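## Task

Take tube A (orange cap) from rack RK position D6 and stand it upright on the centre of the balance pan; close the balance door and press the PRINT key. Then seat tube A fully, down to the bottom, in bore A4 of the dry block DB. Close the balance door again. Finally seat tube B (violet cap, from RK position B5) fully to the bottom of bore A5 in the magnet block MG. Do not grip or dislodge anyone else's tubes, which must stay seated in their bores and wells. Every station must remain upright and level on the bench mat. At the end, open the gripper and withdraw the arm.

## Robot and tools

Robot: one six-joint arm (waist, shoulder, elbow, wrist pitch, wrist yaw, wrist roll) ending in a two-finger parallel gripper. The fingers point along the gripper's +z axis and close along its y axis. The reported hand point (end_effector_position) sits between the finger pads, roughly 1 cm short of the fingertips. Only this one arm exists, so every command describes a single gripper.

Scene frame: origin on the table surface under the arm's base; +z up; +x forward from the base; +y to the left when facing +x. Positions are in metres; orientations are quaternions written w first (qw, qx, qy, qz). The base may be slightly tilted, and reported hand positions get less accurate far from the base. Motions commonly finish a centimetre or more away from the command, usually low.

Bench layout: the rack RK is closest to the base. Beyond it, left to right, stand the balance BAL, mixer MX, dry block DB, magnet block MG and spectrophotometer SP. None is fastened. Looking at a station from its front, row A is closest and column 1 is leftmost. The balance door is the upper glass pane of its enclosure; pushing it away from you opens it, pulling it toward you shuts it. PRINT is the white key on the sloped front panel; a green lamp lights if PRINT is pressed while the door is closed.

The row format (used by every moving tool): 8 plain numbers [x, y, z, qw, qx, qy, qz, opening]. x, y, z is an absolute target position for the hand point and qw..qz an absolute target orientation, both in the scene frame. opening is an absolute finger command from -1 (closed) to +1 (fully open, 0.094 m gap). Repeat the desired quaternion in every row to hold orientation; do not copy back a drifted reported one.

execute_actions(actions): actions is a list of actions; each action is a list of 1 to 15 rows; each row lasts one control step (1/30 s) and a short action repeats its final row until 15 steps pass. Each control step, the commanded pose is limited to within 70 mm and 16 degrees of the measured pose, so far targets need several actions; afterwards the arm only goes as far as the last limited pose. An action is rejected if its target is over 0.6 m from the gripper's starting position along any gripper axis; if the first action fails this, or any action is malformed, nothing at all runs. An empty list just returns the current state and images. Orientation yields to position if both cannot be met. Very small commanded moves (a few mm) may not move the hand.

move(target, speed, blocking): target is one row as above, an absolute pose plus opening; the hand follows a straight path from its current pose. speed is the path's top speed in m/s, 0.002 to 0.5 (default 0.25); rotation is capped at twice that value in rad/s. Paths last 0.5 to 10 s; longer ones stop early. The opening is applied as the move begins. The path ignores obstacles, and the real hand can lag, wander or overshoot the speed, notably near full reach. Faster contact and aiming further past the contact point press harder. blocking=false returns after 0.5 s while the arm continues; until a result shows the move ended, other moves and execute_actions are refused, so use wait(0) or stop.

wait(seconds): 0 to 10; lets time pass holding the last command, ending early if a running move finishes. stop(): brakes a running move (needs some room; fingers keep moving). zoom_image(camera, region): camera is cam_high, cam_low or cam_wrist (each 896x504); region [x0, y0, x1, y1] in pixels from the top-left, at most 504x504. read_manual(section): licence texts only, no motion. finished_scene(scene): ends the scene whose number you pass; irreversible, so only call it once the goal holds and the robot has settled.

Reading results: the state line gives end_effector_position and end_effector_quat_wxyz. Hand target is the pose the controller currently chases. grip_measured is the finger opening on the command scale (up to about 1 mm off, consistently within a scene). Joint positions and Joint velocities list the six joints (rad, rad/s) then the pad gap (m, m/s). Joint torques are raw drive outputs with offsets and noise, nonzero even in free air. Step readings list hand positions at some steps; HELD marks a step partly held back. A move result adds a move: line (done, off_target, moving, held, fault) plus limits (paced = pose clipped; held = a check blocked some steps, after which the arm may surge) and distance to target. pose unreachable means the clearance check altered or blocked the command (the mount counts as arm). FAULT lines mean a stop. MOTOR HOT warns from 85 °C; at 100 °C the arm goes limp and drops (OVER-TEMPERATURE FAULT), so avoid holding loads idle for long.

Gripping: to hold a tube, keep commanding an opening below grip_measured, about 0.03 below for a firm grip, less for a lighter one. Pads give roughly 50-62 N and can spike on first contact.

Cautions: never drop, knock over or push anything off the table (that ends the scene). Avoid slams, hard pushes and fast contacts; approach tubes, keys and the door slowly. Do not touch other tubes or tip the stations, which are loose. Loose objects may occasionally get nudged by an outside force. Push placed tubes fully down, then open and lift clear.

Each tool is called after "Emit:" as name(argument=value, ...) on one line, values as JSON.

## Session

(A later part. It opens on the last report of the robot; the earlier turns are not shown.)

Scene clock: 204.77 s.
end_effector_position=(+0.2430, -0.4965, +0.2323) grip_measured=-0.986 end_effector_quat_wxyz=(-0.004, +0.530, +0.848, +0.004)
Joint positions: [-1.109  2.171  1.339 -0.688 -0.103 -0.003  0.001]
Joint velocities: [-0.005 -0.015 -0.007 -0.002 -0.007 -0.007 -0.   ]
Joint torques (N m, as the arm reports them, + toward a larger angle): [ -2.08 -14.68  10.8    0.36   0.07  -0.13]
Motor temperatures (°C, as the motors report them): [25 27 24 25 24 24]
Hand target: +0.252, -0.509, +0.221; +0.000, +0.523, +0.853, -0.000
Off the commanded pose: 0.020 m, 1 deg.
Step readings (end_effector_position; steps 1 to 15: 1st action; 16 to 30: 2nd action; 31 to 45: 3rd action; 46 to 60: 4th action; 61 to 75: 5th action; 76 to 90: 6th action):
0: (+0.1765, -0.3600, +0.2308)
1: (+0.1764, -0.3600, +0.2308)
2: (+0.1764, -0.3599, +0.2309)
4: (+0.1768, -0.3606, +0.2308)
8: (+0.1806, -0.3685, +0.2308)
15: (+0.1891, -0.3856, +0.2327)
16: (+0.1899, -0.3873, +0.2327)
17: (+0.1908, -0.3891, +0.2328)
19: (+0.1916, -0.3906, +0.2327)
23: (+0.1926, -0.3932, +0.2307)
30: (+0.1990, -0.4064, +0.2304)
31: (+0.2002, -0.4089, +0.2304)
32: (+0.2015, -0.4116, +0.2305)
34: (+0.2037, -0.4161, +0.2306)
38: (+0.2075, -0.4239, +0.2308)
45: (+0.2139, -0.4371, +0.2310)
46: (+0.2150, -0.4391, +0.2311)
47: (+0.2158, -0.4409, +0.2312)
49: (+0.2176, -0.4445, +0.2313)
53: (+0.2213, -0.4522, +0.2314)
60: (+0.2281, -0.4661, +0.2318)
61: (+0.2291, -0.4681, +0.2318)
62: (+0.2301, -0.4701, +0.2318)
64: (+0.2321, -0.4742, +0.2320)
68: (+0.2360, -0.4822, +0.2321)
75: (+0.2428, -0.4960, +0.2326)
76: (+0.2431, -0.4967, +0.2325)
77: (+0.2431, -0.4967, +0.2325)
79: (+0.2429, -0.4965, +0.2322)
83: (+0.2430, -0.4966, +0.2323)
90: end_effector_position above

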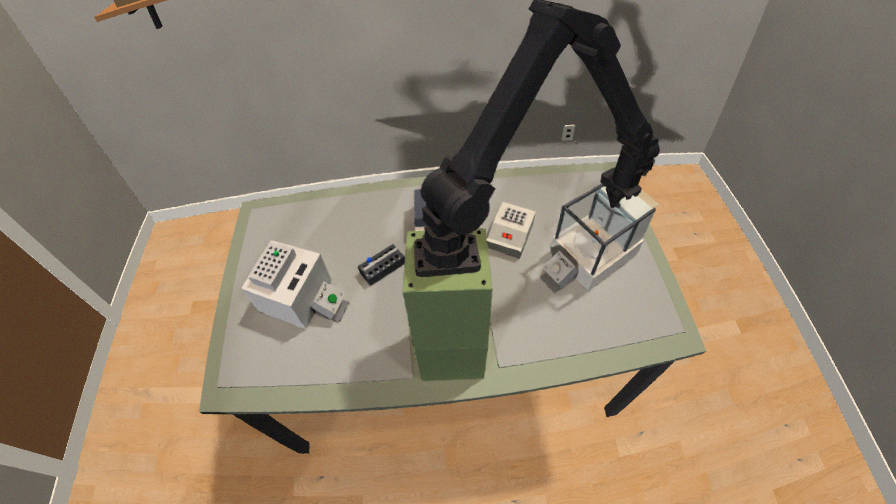

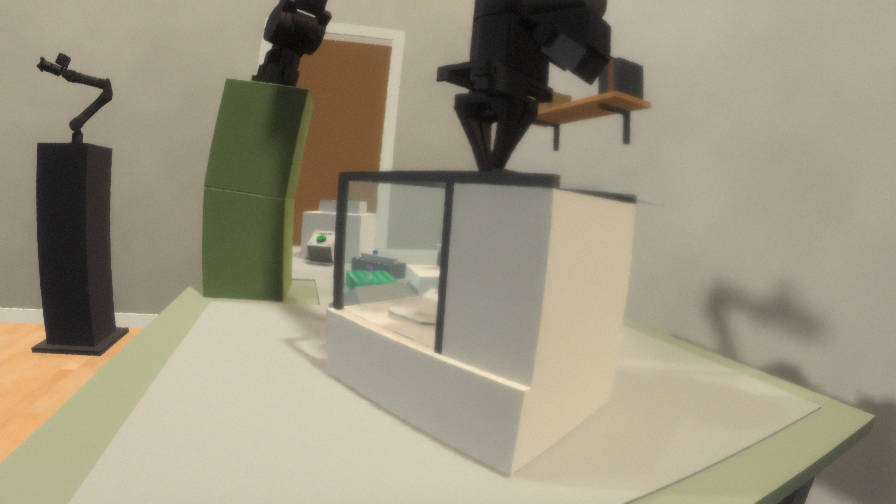

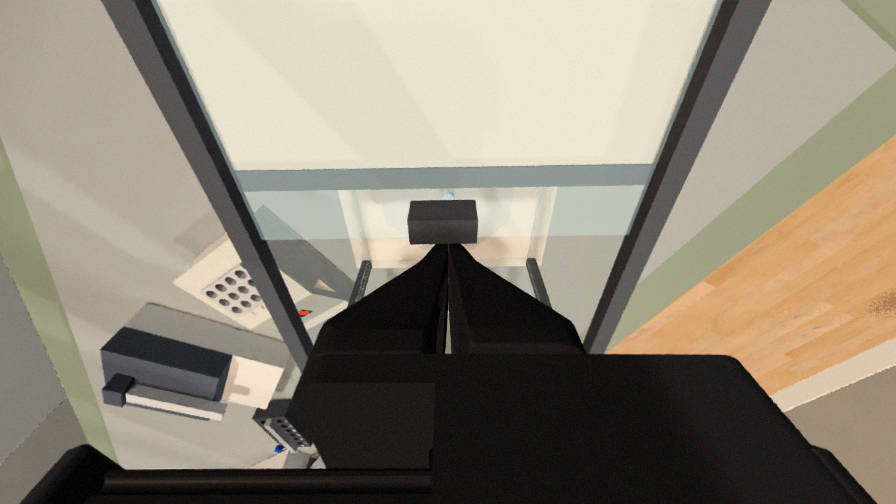

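Open. Retrieve the tube.

Emit:
move(target=[0.224,-0.452,0.24,0.1185,0.5173,0.8441,-0.0726,-0.45], speed=0.12)

Emit:
move(target=[0.231,-0.459,0.15,0.1185,0.5173,0.8441,-0.0726,-0.45], speed=0.08)

Scene clock: 213.43 s.
end_effector_position=(+0.2190, -0.4477, +0.2299) grip_measured=-0.452 end_effector_quat_wxyz=(+0.106, +0.514, +0.849, -0.065)
Joint positions: [-1.109  2.027  0.954 -0.187 -0.103 -0.003  0.026]
Joint velocities: [-0.024  0.005  0.002 -0.007 -0.022 -0.037 -0.001]
Joint torques (N m, as the arm reports them, + toward a larger angle): [ -1.83 -16.45   4.48   1.11   0.11   0.1 ]
Motor temperatures (°C, as the motors report them): [25 27 25 25 24 24]
Hand target: +0.224, -0.452, +0.240; +0.118, +0.517, +0.845, -0.073
Off the commanded pose: 0.012 m, 2 deg.
move: off_target

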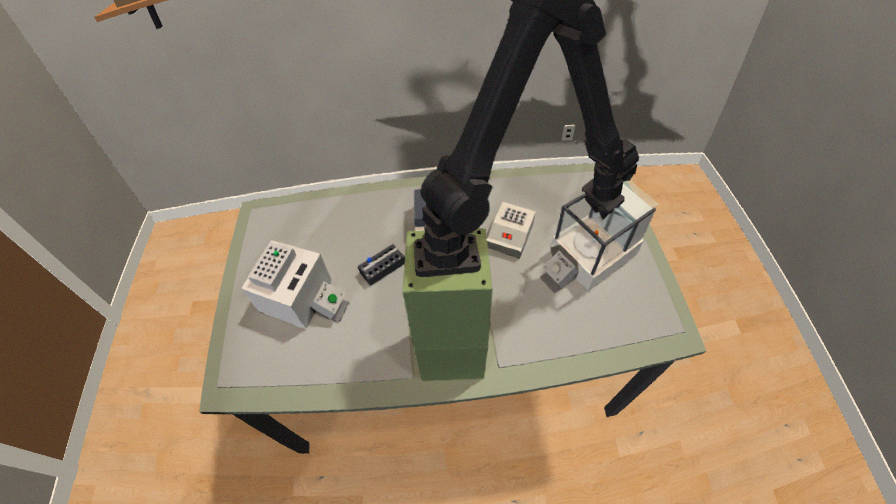

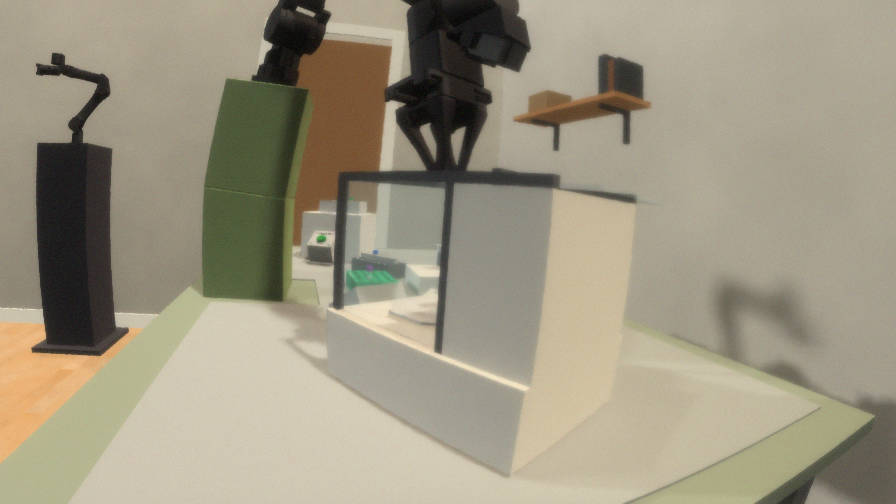

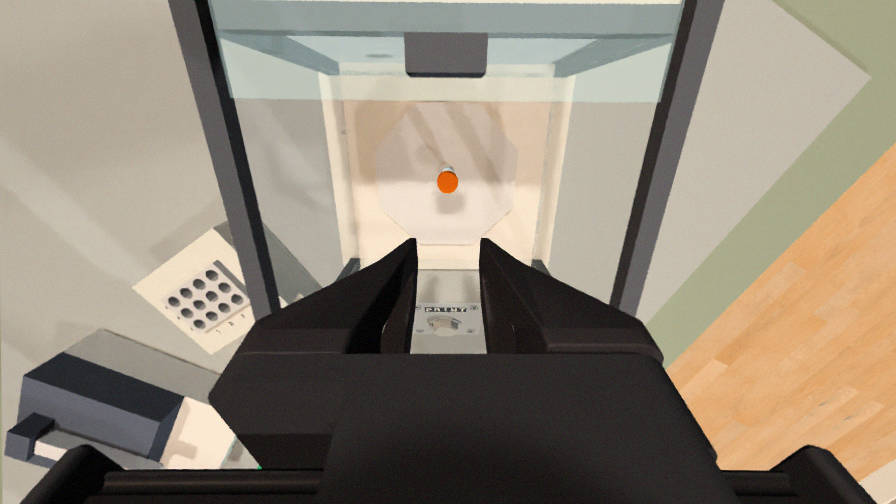

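Scene clock: 214.83 s.
end_effector_position=(+0.2249, -0.4565, +0.1609) grip_measured=-0.452 end_effector_quat_wxyz=(+0.117, +0.515, +0.846, -0.072)
Joint positions: [-1.09   2.217  1.011 -0.025 -0.096  0.022  0.026]
Joint velocities: [ 0.015 -0.015 -0.007 -0.007 -0.007  0.037  0.001]
Joint torques (N m, as the arm reports them, + toward a larger angle): [ -1.61 -13.29   5.83   1.26   0.12   0.1 ]
Motor temperatures (°C, as the motors report them): [25 27 25 25 24 24]
Hand target: +0.231, -0.459, +0.150; +0.119, +0.517, +0.844, -0.072
Off the commanded pose: 0.013 m, 0 deg.
move: off_target

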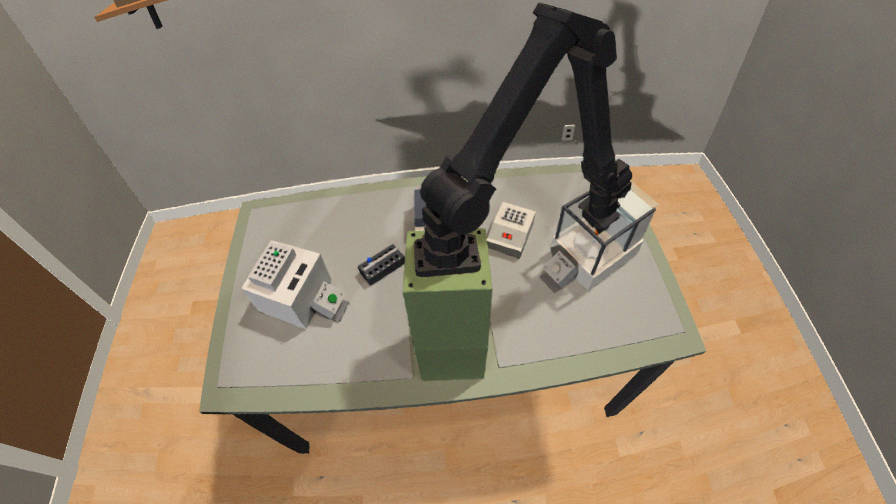

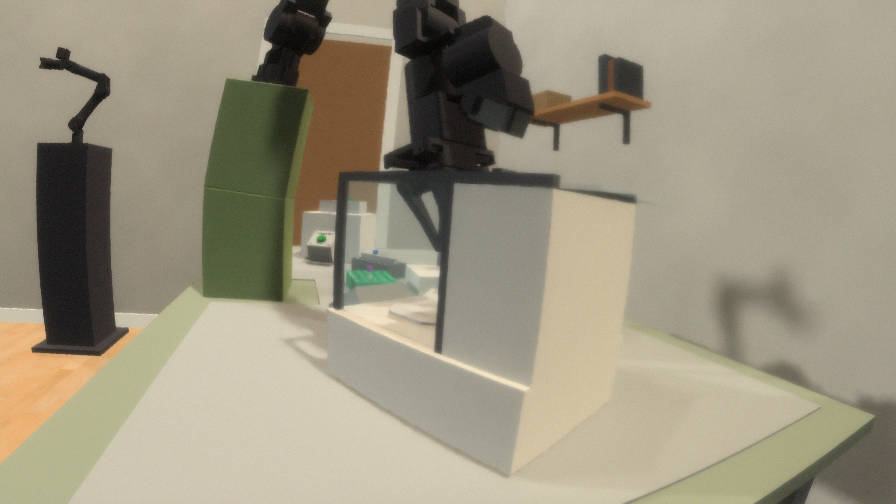

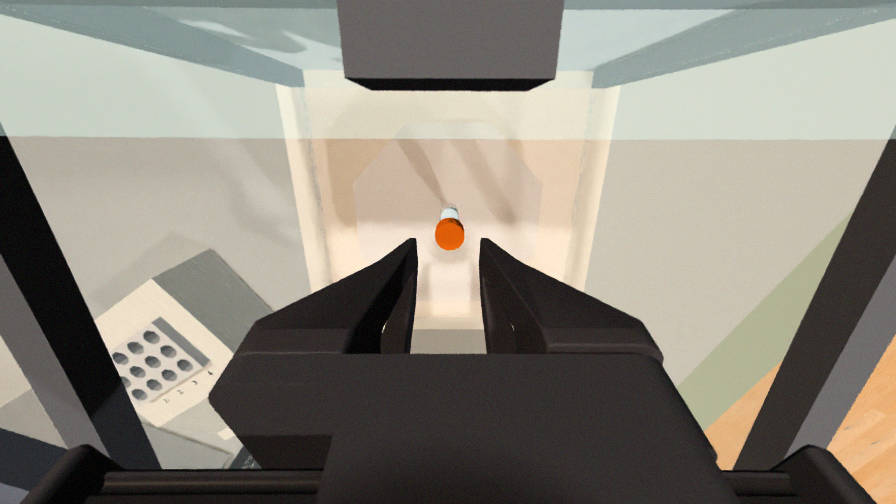

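Emit:
execute_actions(actions=[[[0.231,-0.459,0.148,0.1185,0.5173,0.8441,-0.0726,-0.45],[0.231,-0.459,0.146,0.1185,0.5173,0.8441,-0.0726,-0.45],[0.231,-0.459,0.144,0.1185,0.5173,0.8441,-0.0726,-0.45],[0.231,-0.459,0.142,0.1185,0.5173,0.8441,-0.0726,-0.45],[0.231,-0.459,0.140,0.1185,0.5173,0.8441,-0.0726,-0.45],[0.231,-0.459,0.138,0.1185,0.5173,0.8441,-0.0726,-0.45],[0.231,-0.459,0.136,0.1185,0.5173,0.8441,-0.0726,-0.45],[0.231,-0.459,0.134,0.1185,0.5173,0.8441,-0.0726,-0.45],[0.231,-0.459,0.132,0.1185,0.5173,0.8441,-0.0726,-0.45],[0.231,-0.459,0.130,0.1185,0.5173,0.8441,-0.0726,-0.45],[0.231,-0.459,0.128,0.1185,0.5173,0.8441,-0.0726,-0.45],[0.231,-0.459,0.126,0.1185,0.5173,0.8441,-0.0726,-0.45],[0.231,-0.459,0.124,0.1185,0.5173,0.8441,-0.0726,-0.45],[0.231,-0.459,0.122,0.1185,0.5173,0.8441,-0.0726,-0.45],[0.231,-0.459,0.121,0.1185,0.5173,0.8441,-0.0726,-0.45]],[[0.231,-0.459,0.121,0.1185,0.5173,0.8441,-0.0726,-0.45]]])

Scene clock: 229.60 s.
end_effector_position=(+0.2255, -0.4585, +0.1327) grip_measured=-0.452 end_effector_quat_wxyz=(+0.118, +0.516, +0.845, -0.073)
Joint positions: [-1.085  2.294  1.043  0.023 -0.093  0.028  0.026]
Joint velocities: [-0.015  0.015 -0.002  0.007 -0.037  0.022 -0.001]
Joint torques (N m, as the arm reports them, + toward a larger angle): [ -1.47 -13.36   5.13   1.29   0.11   0.1 ]
Motor temperatures (°C, as the motors report them): [25 27 25 25 24 24]
Hand target: +0.231, -0.459, +0.121; +0.118, +0.517, +0.844, -0.072
Off the commanded pose: 0.013 m, 0 deg.
Step readings (end_effector_position; steps 1 to 15: 1st action; 16 to 30: 2nd action):
0: (+0.2249, -0.4565, +0.1609)
1: (+0.2249, -0.4566, +0.1609)
2: (+0.2250, -0.4569, +0.1609)
4: (+0.2256, -0.4583, +0.1603)
8: (+0.2265, -0.4611, +0.1549)
15: (+0.2257, -0.4593, +0.1385)
16: (+0.2254, -0.4587, +0.1364)
17: (+0.2250, -0.4580, +0.1345)
19: (+0.2245, -0.4566, +0.1324)
23: (+0.2246, -0.4569, +0.1322)
30: end_effector_position above

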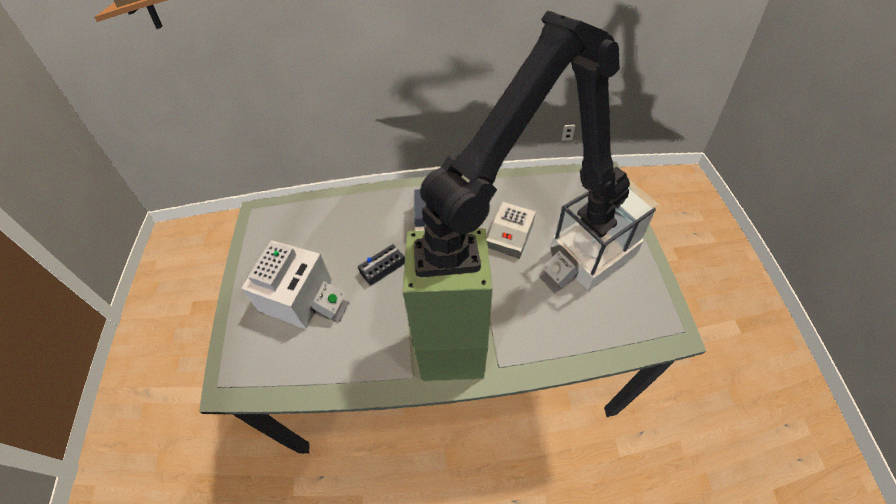

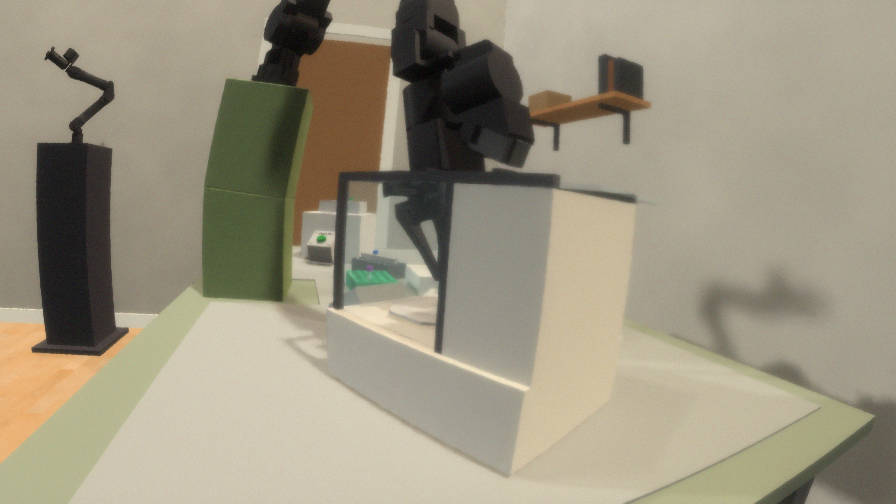

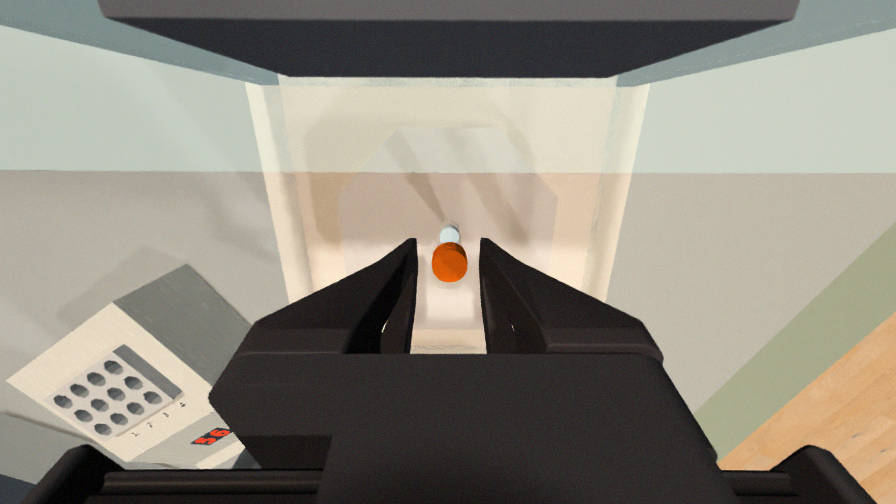

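Emit:
execute_actions(actions=[[[0.231,-0.459,0.121,0.1185,0.5173,0.8441,-0.0726,-0.5],[0.231,-0.459,0.121,0.1185,0.5173,0.8441,-0.0726,-0.55],[0.231,-0.459,0.121,0.1185,0.5173,0.8441,-0.0726,-0.6],[0.231,-0.459,0.121,0.1185,0.5173,0.8441,-0.0726,-0.65],[0.231,-0.459,0.121,0.1185,0.5173,0.8441,-0.0726,-0.69],[0.231,-0.459,0.121,0.1185,0.5173,0.8441,-0.0726,-0.72],[0.231,-0.459,0.121,0.1185,0.5173,0.8441,-0.0726,-0.75],[0.231,-0.459,0.121,0.1185,0.5173,0.8441,-0.0726,-0.77],[0.231,-0.459,0.121,0.1185,0.5173,0.8441,-0.0726,-0.79],[0.231,-0.459,0.121,0.1185,0.5173,0.8441,-0.0726,-0.81],[0.231,-0.459,0.121,0.1185,0.5173,0.8441,-0.0726,-0.83]]])

Emit:
move(target=[0.222,-0.449,0.30,0.1185,0.5173,0.8441,-0.0726,-0.83], speed=0.12)

Emit:
move(target=[0.338,-0.262,0.29,0.1336,0.2729,0.9517,-0.0383,-0.83])

Emit:
move(target=[0.338,-0.262,0.14,0.1336,0.2729,0.9517,-0.0383,-0.83], speed=0.12)

Scene clock: 243.50 s.
end_effector_position=(+0.2255, -0.4585, +0.1327) grip_measured=-0.785 end_effector_quat_wxyz=(+0.118, +0.516, +0.845, -0.073)
Joint positions: [-1.085  2.294  1.043  0.023 -0.093  0.028  0.01 ]
Joint velocities: [ 0.005 -0.005 -0.017 -0.012 -0.066 -0.037  0.001]
Joint torques (N m, as the arm reports them, + toward a larger angle): [ -1.47 -13.74   5.14   1.25   0.12   0.1 ]
Motor temperatures (°C, as the motors report them): [25 27 24 25 24 24]
Hand target: +0.231, -0.459, +0.121; +0.119, +0.517, +0.844, -0.073
Off the commanded pose: 0.013 m, 0 deg.
Step readings (end_effector_position):
0: (+0.2255, -0.4585, +0.1327)
1: (+0.2255, -0.4585, +0.1327)
2: (+0.2255, -0.4585, +0.1327)
4: (+0.2255, -0.4585, +0.1327)
8: (+0.2255, -0.4585, +0.1327)
15: end_effector_position above

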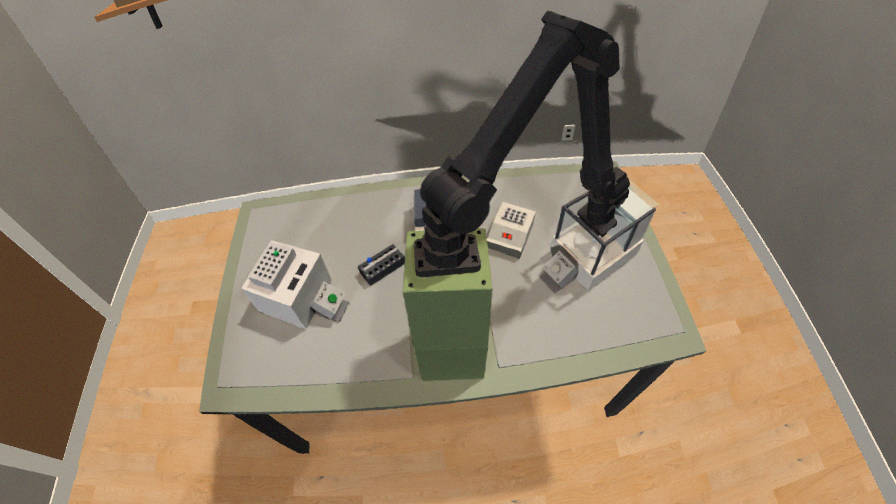

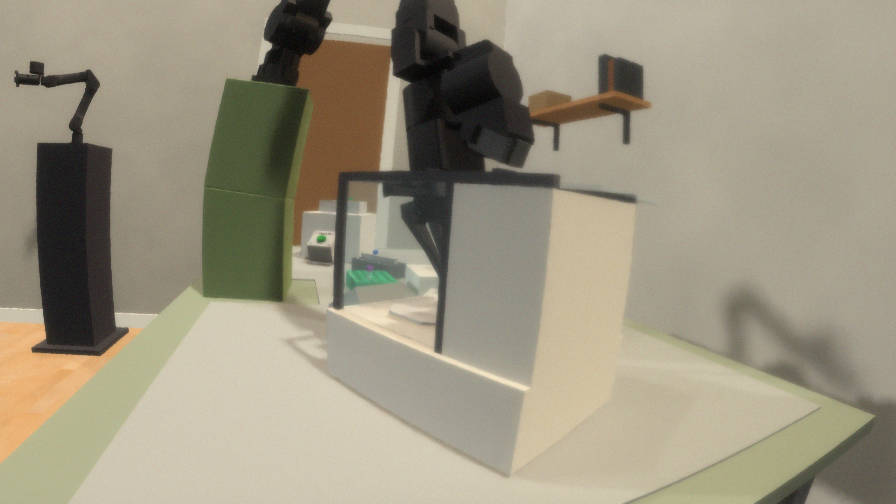

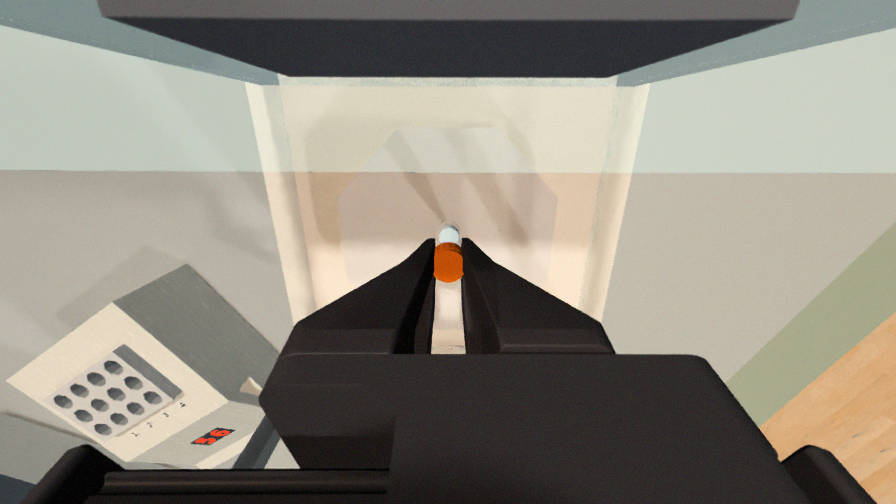

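Scene clock: 245.30 s.
end_effector_position=(+0.2275, -0.4502, +0.2987) grip_measured=-0.785 end_effector_quat_wxyz=(+0.122, +0.519, +0.842, -0.075)
Joint positions: [-1.109  1.855  0.937 -0.304 -0.101  0.016  0.01 ]
Joint velocities: [ 0.015 -0.024 -0.012  0.002 -0.051 -0.081  0.   ]
Joint torques (N m, as the arm reports them, + toward a larger angle): [ -2.89 -14.46   5.57   0.4   -0.16  -0.18]
Motor temperatures (°C, as the motors report them): [25 27 24 25 24 24]
Hand target: +0.222, -0.448, +0.301; +0.119, +0.517, +0.844, -0.073
Off the commanded pose: 0.006 m, 1 deg.
move: done

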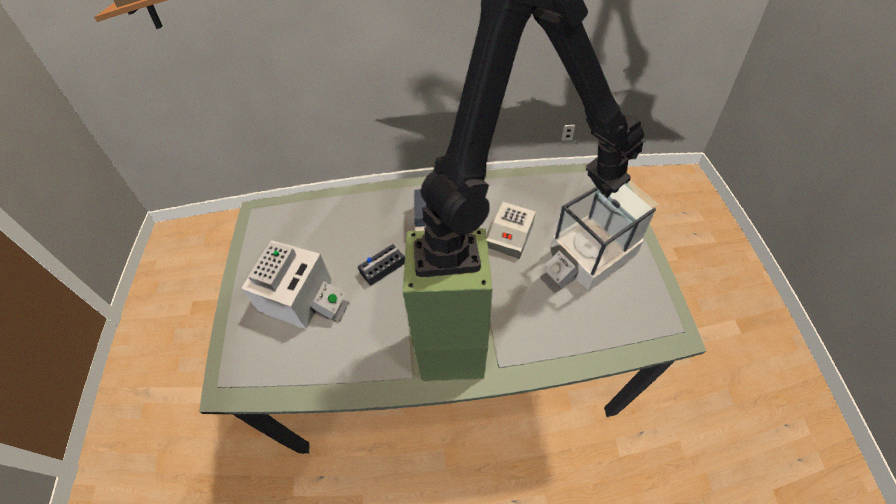

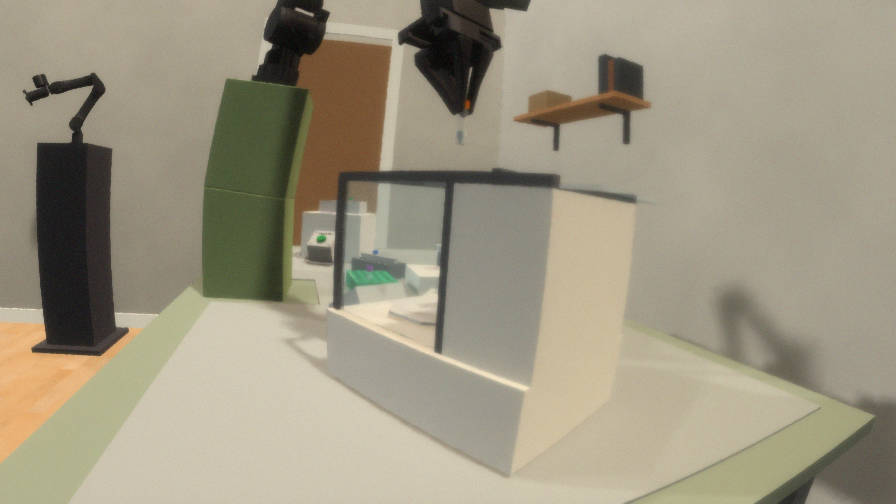

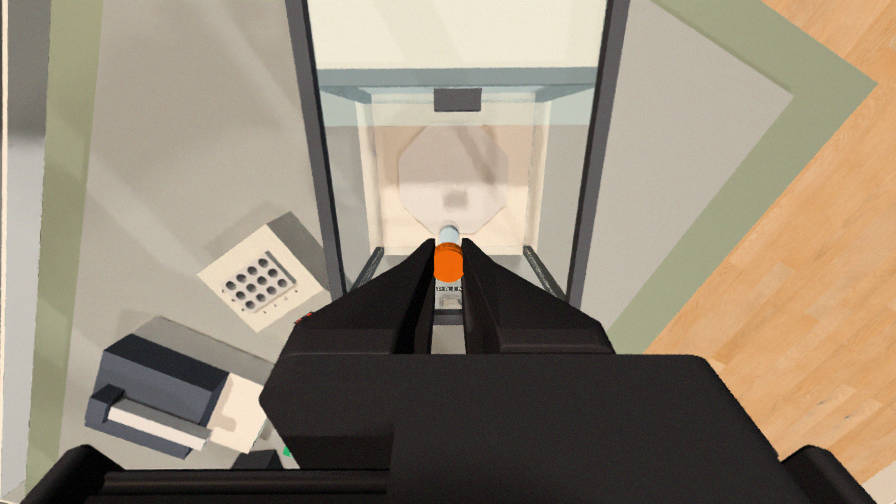

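Scene clock: 246.77 s.
end_effector_position=(+0.3381, -0.2580, +0.2821) grip_measured=-0.785 end_effector_quat_wxyz=(+0.124, +0.281, +0.951, -0.028)
Joint positions: [-0.667  1.739  0.71  -0.192 -0.104 -0.08   0.01 ]
Joint velocities: [-0.005  0.005  0.002  0.007 -0.037  0.007  0.   ]
Joint torques (N m, as the arm reports them, + toward a larger angle): [ -1.75 -13.31   4.42   1.22   0.07  -0.18]
Motor temperatures (°C, as the motors report them): [25 27 24 25 24 24]
Hand target: +0.340, -0.261, +0.289; +0.135, +0.274, +0.952, -0.036
Off the commanded pose: 0.009 m, 2 deg.
move: done

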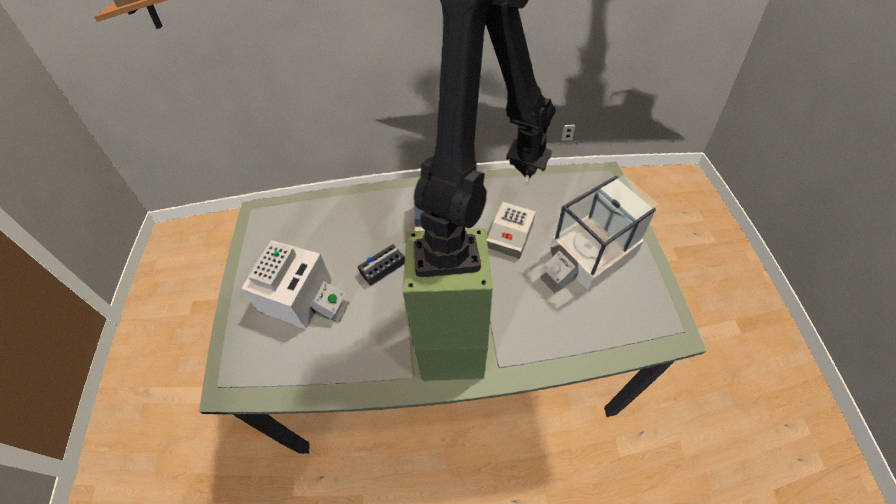

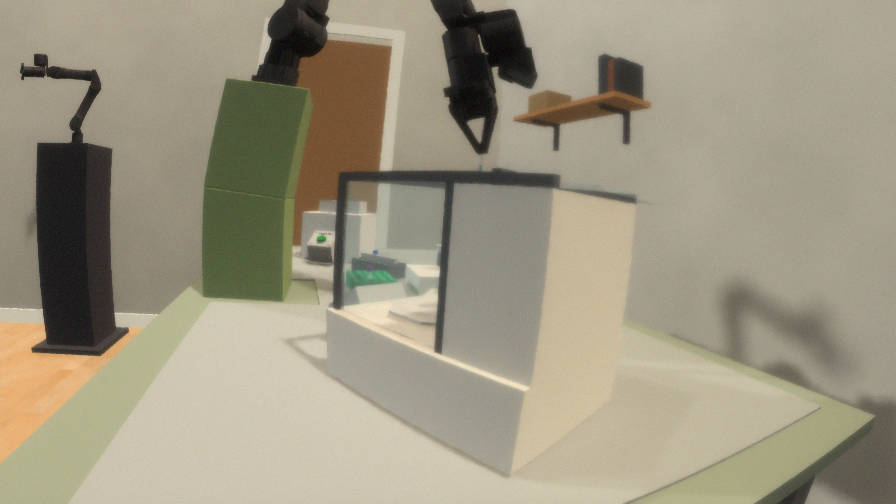

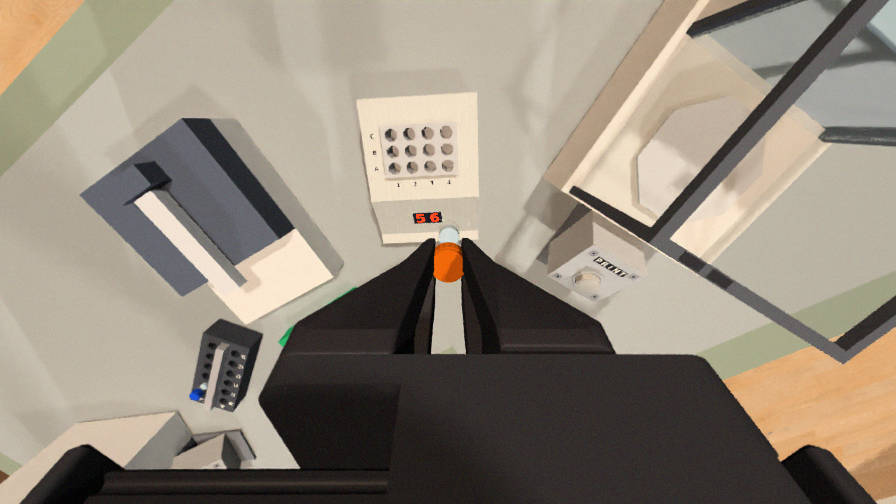

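Scene clock: 248.30 s.
end_effector_position=(+0.3347, -0.2646, +0.1471) grip_measured=-0.785 end_effector_quat_wxyz=(+0.133, +0.277, +0.951, -0.038)
Joint positions: [-0.659  2.169  0.775  0.199 -0.092 -0.08   0.01 ]
Joint velocities: [-0.024 -0.005  0.007  0.007  0.037  0.007  0.   ]
Joint torques (N m, as the arm reports them, + toward a larger angle): [ -0.73 -11.4    2.76   1.32   0.09  -0.02]
Motor temperatures (°C, as the motors report them): [25 27 24 25 24 24]
Hand target: +0.338, -0.262, +0.140; +0.133, +0.273, +0.952, -0.038
Off the commanded pose: 0.008 m, 0 deg.
move: done

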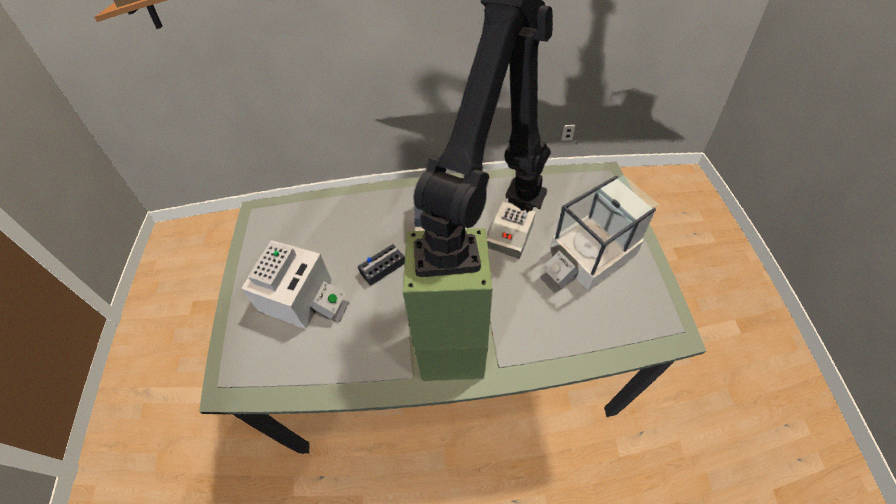

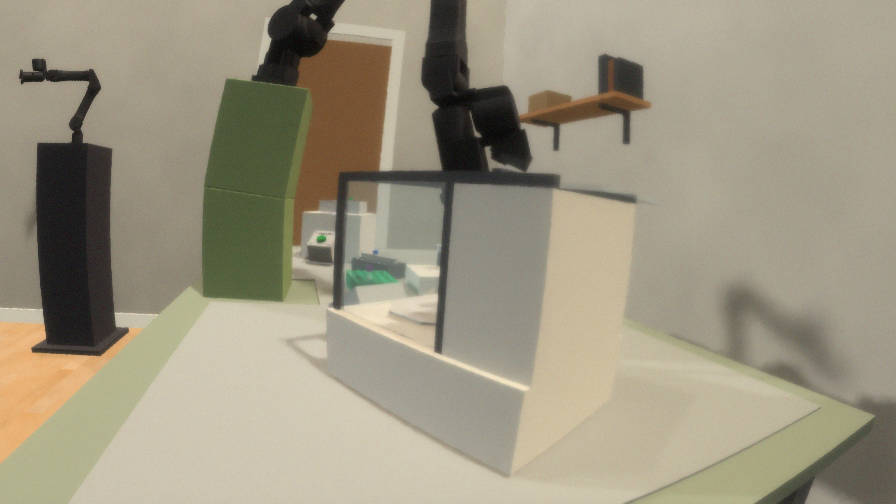

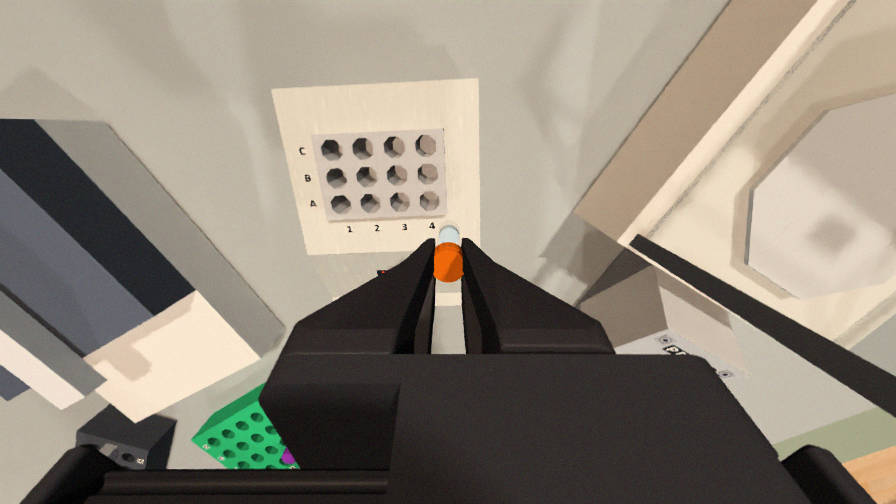

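Emit:
execute_actions(actions=[[[0.339,-0.2615,0.139,0.1336,0.2729,0.9517,-0.0383,-0.83],[0.340,-0.261,0.138,0.1336,0.2729,0.9517,-0.0383,-0.83],[0.341,-0.2605,0.137,0.1336,0.2729,0.9517,-0.0383,-0.83],[0.342,-0.26,0.136,0.1336,0.2729,0.9517,-0.0383,-0.83],[0.343,-0.2595,0.135,0.1336,0.2729,0.9517,-0.0383,-0.83],[0.344,-0.259,0.134,0.1336,0.2729,0.9517,-0.0383,-0.83],[0.345,-0.2585,0.133,0.1336,0.2729,0.9517,-0.0383,-0.83],[0.346,-0.258,0.132,0.1336,0.2729,0.9517,-0.0383,-0.83],[0.347,-0.2575,0.131,0.1336,0.2729,0.9517,-0.0383,-0.83],[0.348,-0.257,0.130,0.1336,0.2729,0.9517,-0.0383,-0.83],[0.349,-0.2565,0.129,0.1336,0.2729,0.9517,-0.0383,-0.83],[0.349,-0.256,0.128,0.1336,0.2729,0.9517,-0.0383,-0.83],[0.349,-0.256,0.127,0.1336,0.2729,0.9517,-0.0383,-0.83],[0.349,-0.256,0.126,0.1336,0.2729,0.9517,-0.0383,-0.83],[0.349,-0.256,0.125,0.1336,0.2729,0.9517,-0.0383,-0.83]],
[[0.349,-0.256,0.124,0.1336,0.2729,0.9517,-0.0383,-0.83],[0.349,-0.256,0.123,0.1336,0.2729,0.9517,-0.0383,-0.83],[0.349,-0.256,0.122,0.1336,0.2729,0.9517,-0.0383,-0.83],[0.349,-0.256,0.121,0.1336,0.2729,0.9517,-0.0383,-0.83],[0.349,-0.256,0.120,0.1336,0.2729,0.9517,-0.0383,-0.83],[0.349,-0.256,0.119,0.1336,0.2729,0.9517,-0.0383,-0.83],[0.349,-0.256,0.118,0.1336,0.2729,0.9517,-0.0383,-0.83]]])

Emit:
zoom_image(camera="cam_wrist", region=[368, 150, 528, 290])

Scene clock: 265.10 s.
end_effector_position=(+0.3483, -0.2592, +0.1291) grip_measured=-0.785 end_effector_quat_wxyz=(+0.137, +0.269, +0.953, -0.040)
Joint positions: [-0.624  2.226  0.811  0.23  -0.079 -0.063  0.01 ]
Joint velocities: [ 0.005 -0.005  0.002 -0.002  0.022  0.022 -0.   ]
Joint torques (N m, as the arm reports them, + toward a larger angle): [ -0.95 -11.55   2.66   1.33   0.09   0.1 ]
Motor temperatures (°C, as the motors report them): [25 27 24 25 24 24]
Hand target: +0.349, -0.256, +0.118; +0.134, +0.273, +0.952, -0.038
Off the commanded pose: 0.012 m, 1 deg.
Step readings (end_effector_position; steps 1 to 15: 1st action; 16 to 30: 2nd action):
0: (+0.3350, -0.2648, +0.1472)
1: (+0.3351, -0.2648, +0.1472)
2: (+0.3352, -0.2648, +0.1472)
4: (+0.3363, -0.2645, +0.1473)
8: (+0.3420, -0.2632, +0.1463)
15: (+0.3509, -0.2602, +0.1399)
16: (+0.3508, -0.2601, +0.1389)
17: (+0.3504, -0.2599, +0.1377)
19: (+0.3497, -0.2597, +0.1355)
23: (+0.3485, -0.2592, +0.1308)
30: end_effector_position above

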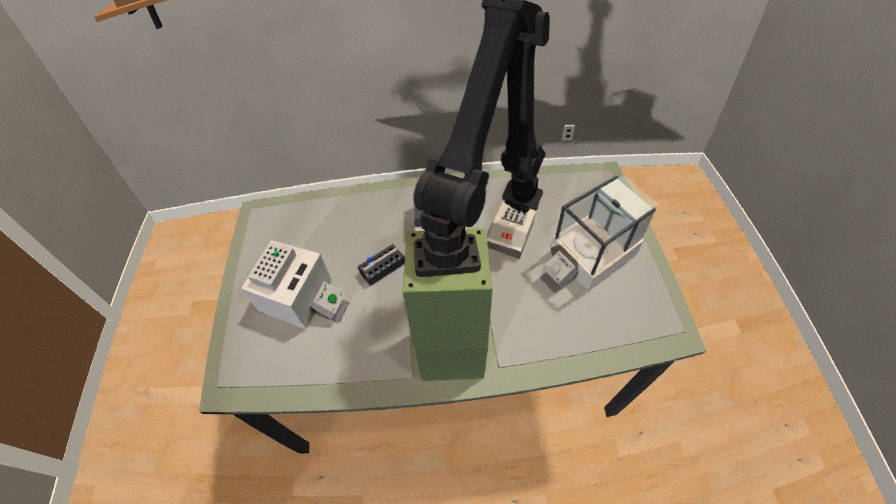

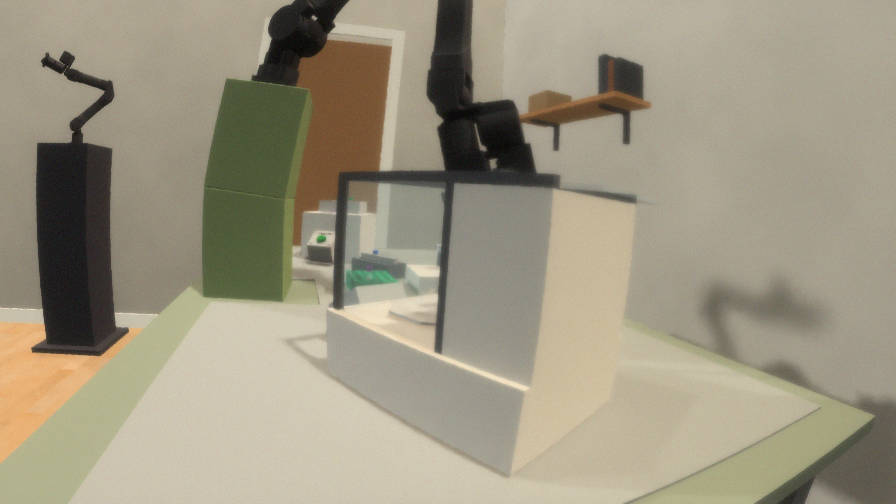

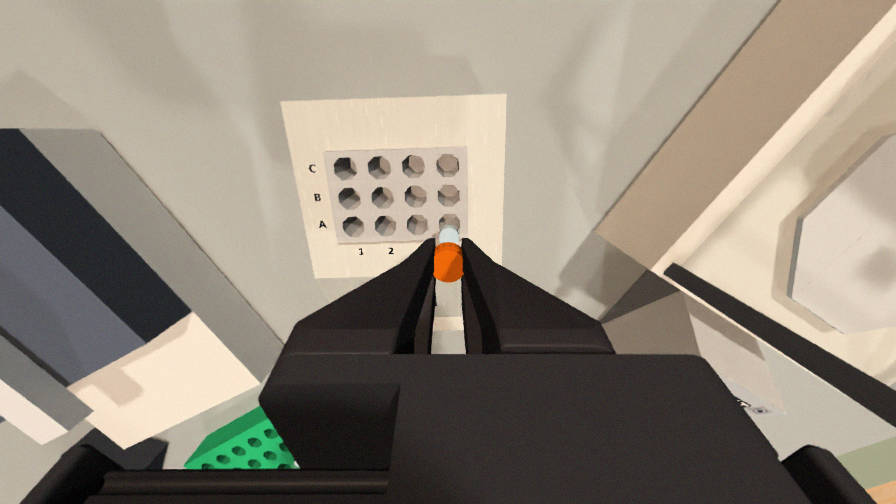

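Region (368, 150, 528, 290) of cam_wrist's 896x504 image, scaled by 3.150, with more detail than that image has; it fills the top 441 rows of this view, and the rest is white.

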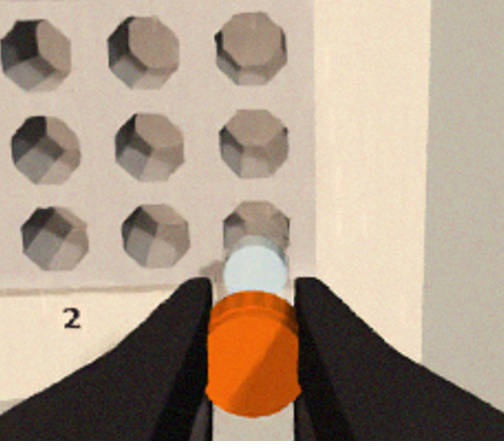

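Emit:
execute_actions(actions=[[[0.3488,-0.2559,0.1175,0.1336,0.2729,0.9517,-0.0383,-0.83],[0.3486,-0.2558,0.117,0.1336,0.2729,0.9517,-0.0383,-0.83],[0.3484,-0.2557,0.1165,0.1336,0.2729,0.9517,-0.0383,-0.83],[0.3482,-0.2556,0.116,0.1336,0.2729,0.9517,-0.0383,-0.83],[0.348,-0.2555,0.1155,0.1336,0.2729,0.9517,-0.0383,-0.83],[0.348,-0.2554,0.115,0.1336,0.2729,0.9517,-0.0383,-0.83],[0.348,-0.2554,0.1145,0.1336,0.2729,0.9517,-0.0383,-0.83],[0.348,-0.2554,0.114,0.1336,0.2729,0.9517,-0.0383,-0.83],[0.348,-0.2554,0.1135,0.1336,0.2729,0.9517,-0.0383,-0.83],[0.348,-0.2554,0.113,0.1336,0.2729,0.9517,-0.0383,-0.83],[0.348,-0.2554,0.1125,0.1336,0.2729,0.9517,-0.0383,-0.83],[0.348,-0.2554,0.112,0.1336,0.2729,0.9517,-0.0383,-0.83],[0.348,-0.2554,0.1115,0.1336,0.2729,0.9517,-0.0383,-0.83],[0.348,-0.2554,0.111,0.1336,0.2729,0.9517,-0.0383,-0.83],[0.348,-0.2554,0.1105,0.1336,0.2729,0.9517,-0.0383,-0.83]],[[0.348,-0.2554,0.11,0.1336,0.2729,0.9517,-0.0383,-0.83]]])

Emit:
zoom_image(camera="cam_wrist", region=[368, 150, 528, 290])

Scene clock: 283.60 s.
end_effector_position=(+0.3486, -0.2600, +0.1220) grip_measured=-0.785 end_effector_quat_wxyz=(+0.138, +0.270, +0.952, -0.040)
Joint positions: [-0.624  2.249  0.82   0.247 -0.079 -0.062  0.01 ]
Joint velocities: [-0.005  0.005  0.002  0.022 -0.007 -0.007 -0.   ]
Joint torques (N m, as the arm reports them, + toward a larger angle): [ -0.82 -11.44   2.34   1.33   0.09   0.1 ]
Motor temperatures (°C, as the motors report them): [25 27 24 25 24 24]
Hand target: +0.348, -0.255, +0.110; +0.133, +0.273, +0.952, -0.038
Off the commanded pose: 0.013 m, 1 deg.
Step readings (end_effector_position; steps 1 to 15: 1st action; 16 to 30: 2nd action):
0: (+0.3484, -0.2593, +0.1291)
1: (+0.3484, -0.2593, +0.1291)
2: (+0.3484, -0.2593, +0.1290)
4: (+0.3489, -0.2597, +0.1292)
8: (+0.3487, -0.2596, +0.1280)
15: (+0.3484, -0.2597, +0.1236)
16: (+0.3485, -0.2598, +0.1231)
17: (+0.3484, -0.2598, +0.1226)
19: (+0.3484, -0.2599, +0.1221)
23: (+0.3486, -0.2600, +0.1220)
30: end_effector_position above

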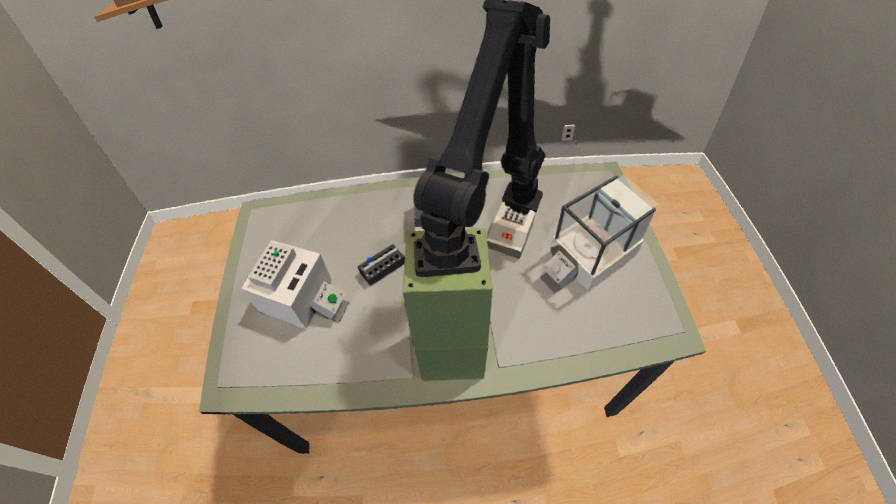

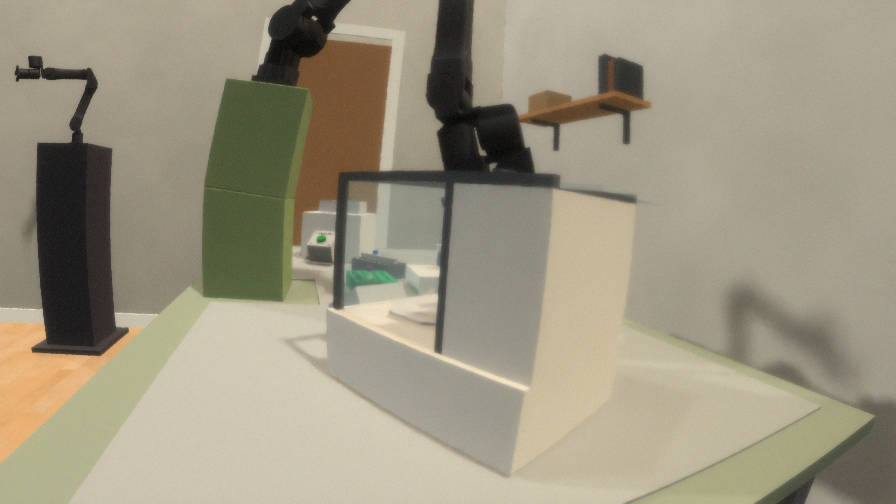

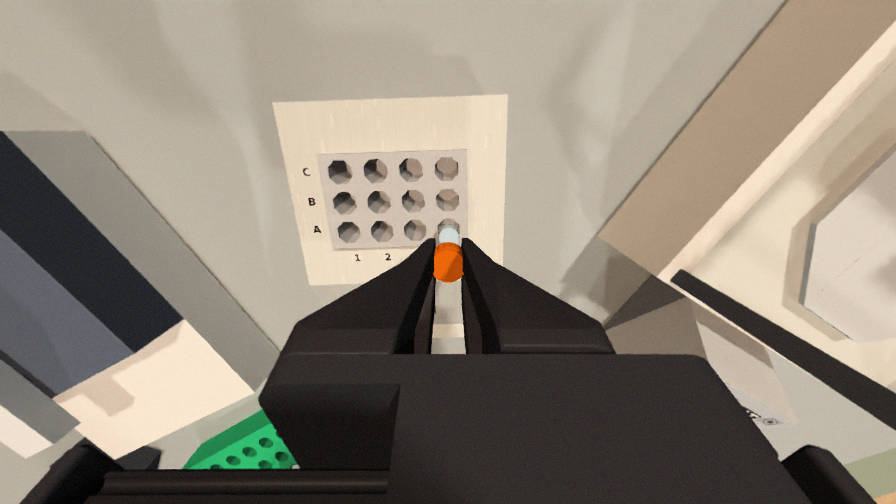

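Region (368, 150, 528, 290) of cam_wrist's 896x504 image, scaled by 3.150, with more detail than that image has; it fills the top 441 rows of this view, and the rest is white.

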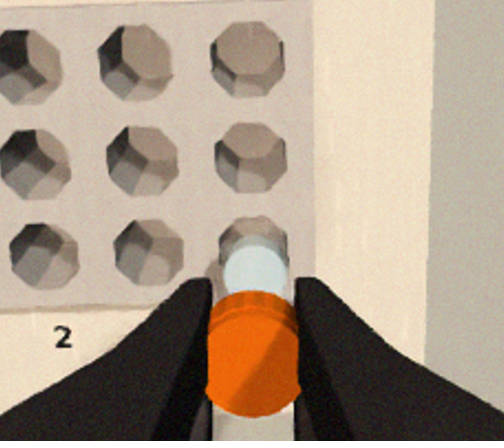

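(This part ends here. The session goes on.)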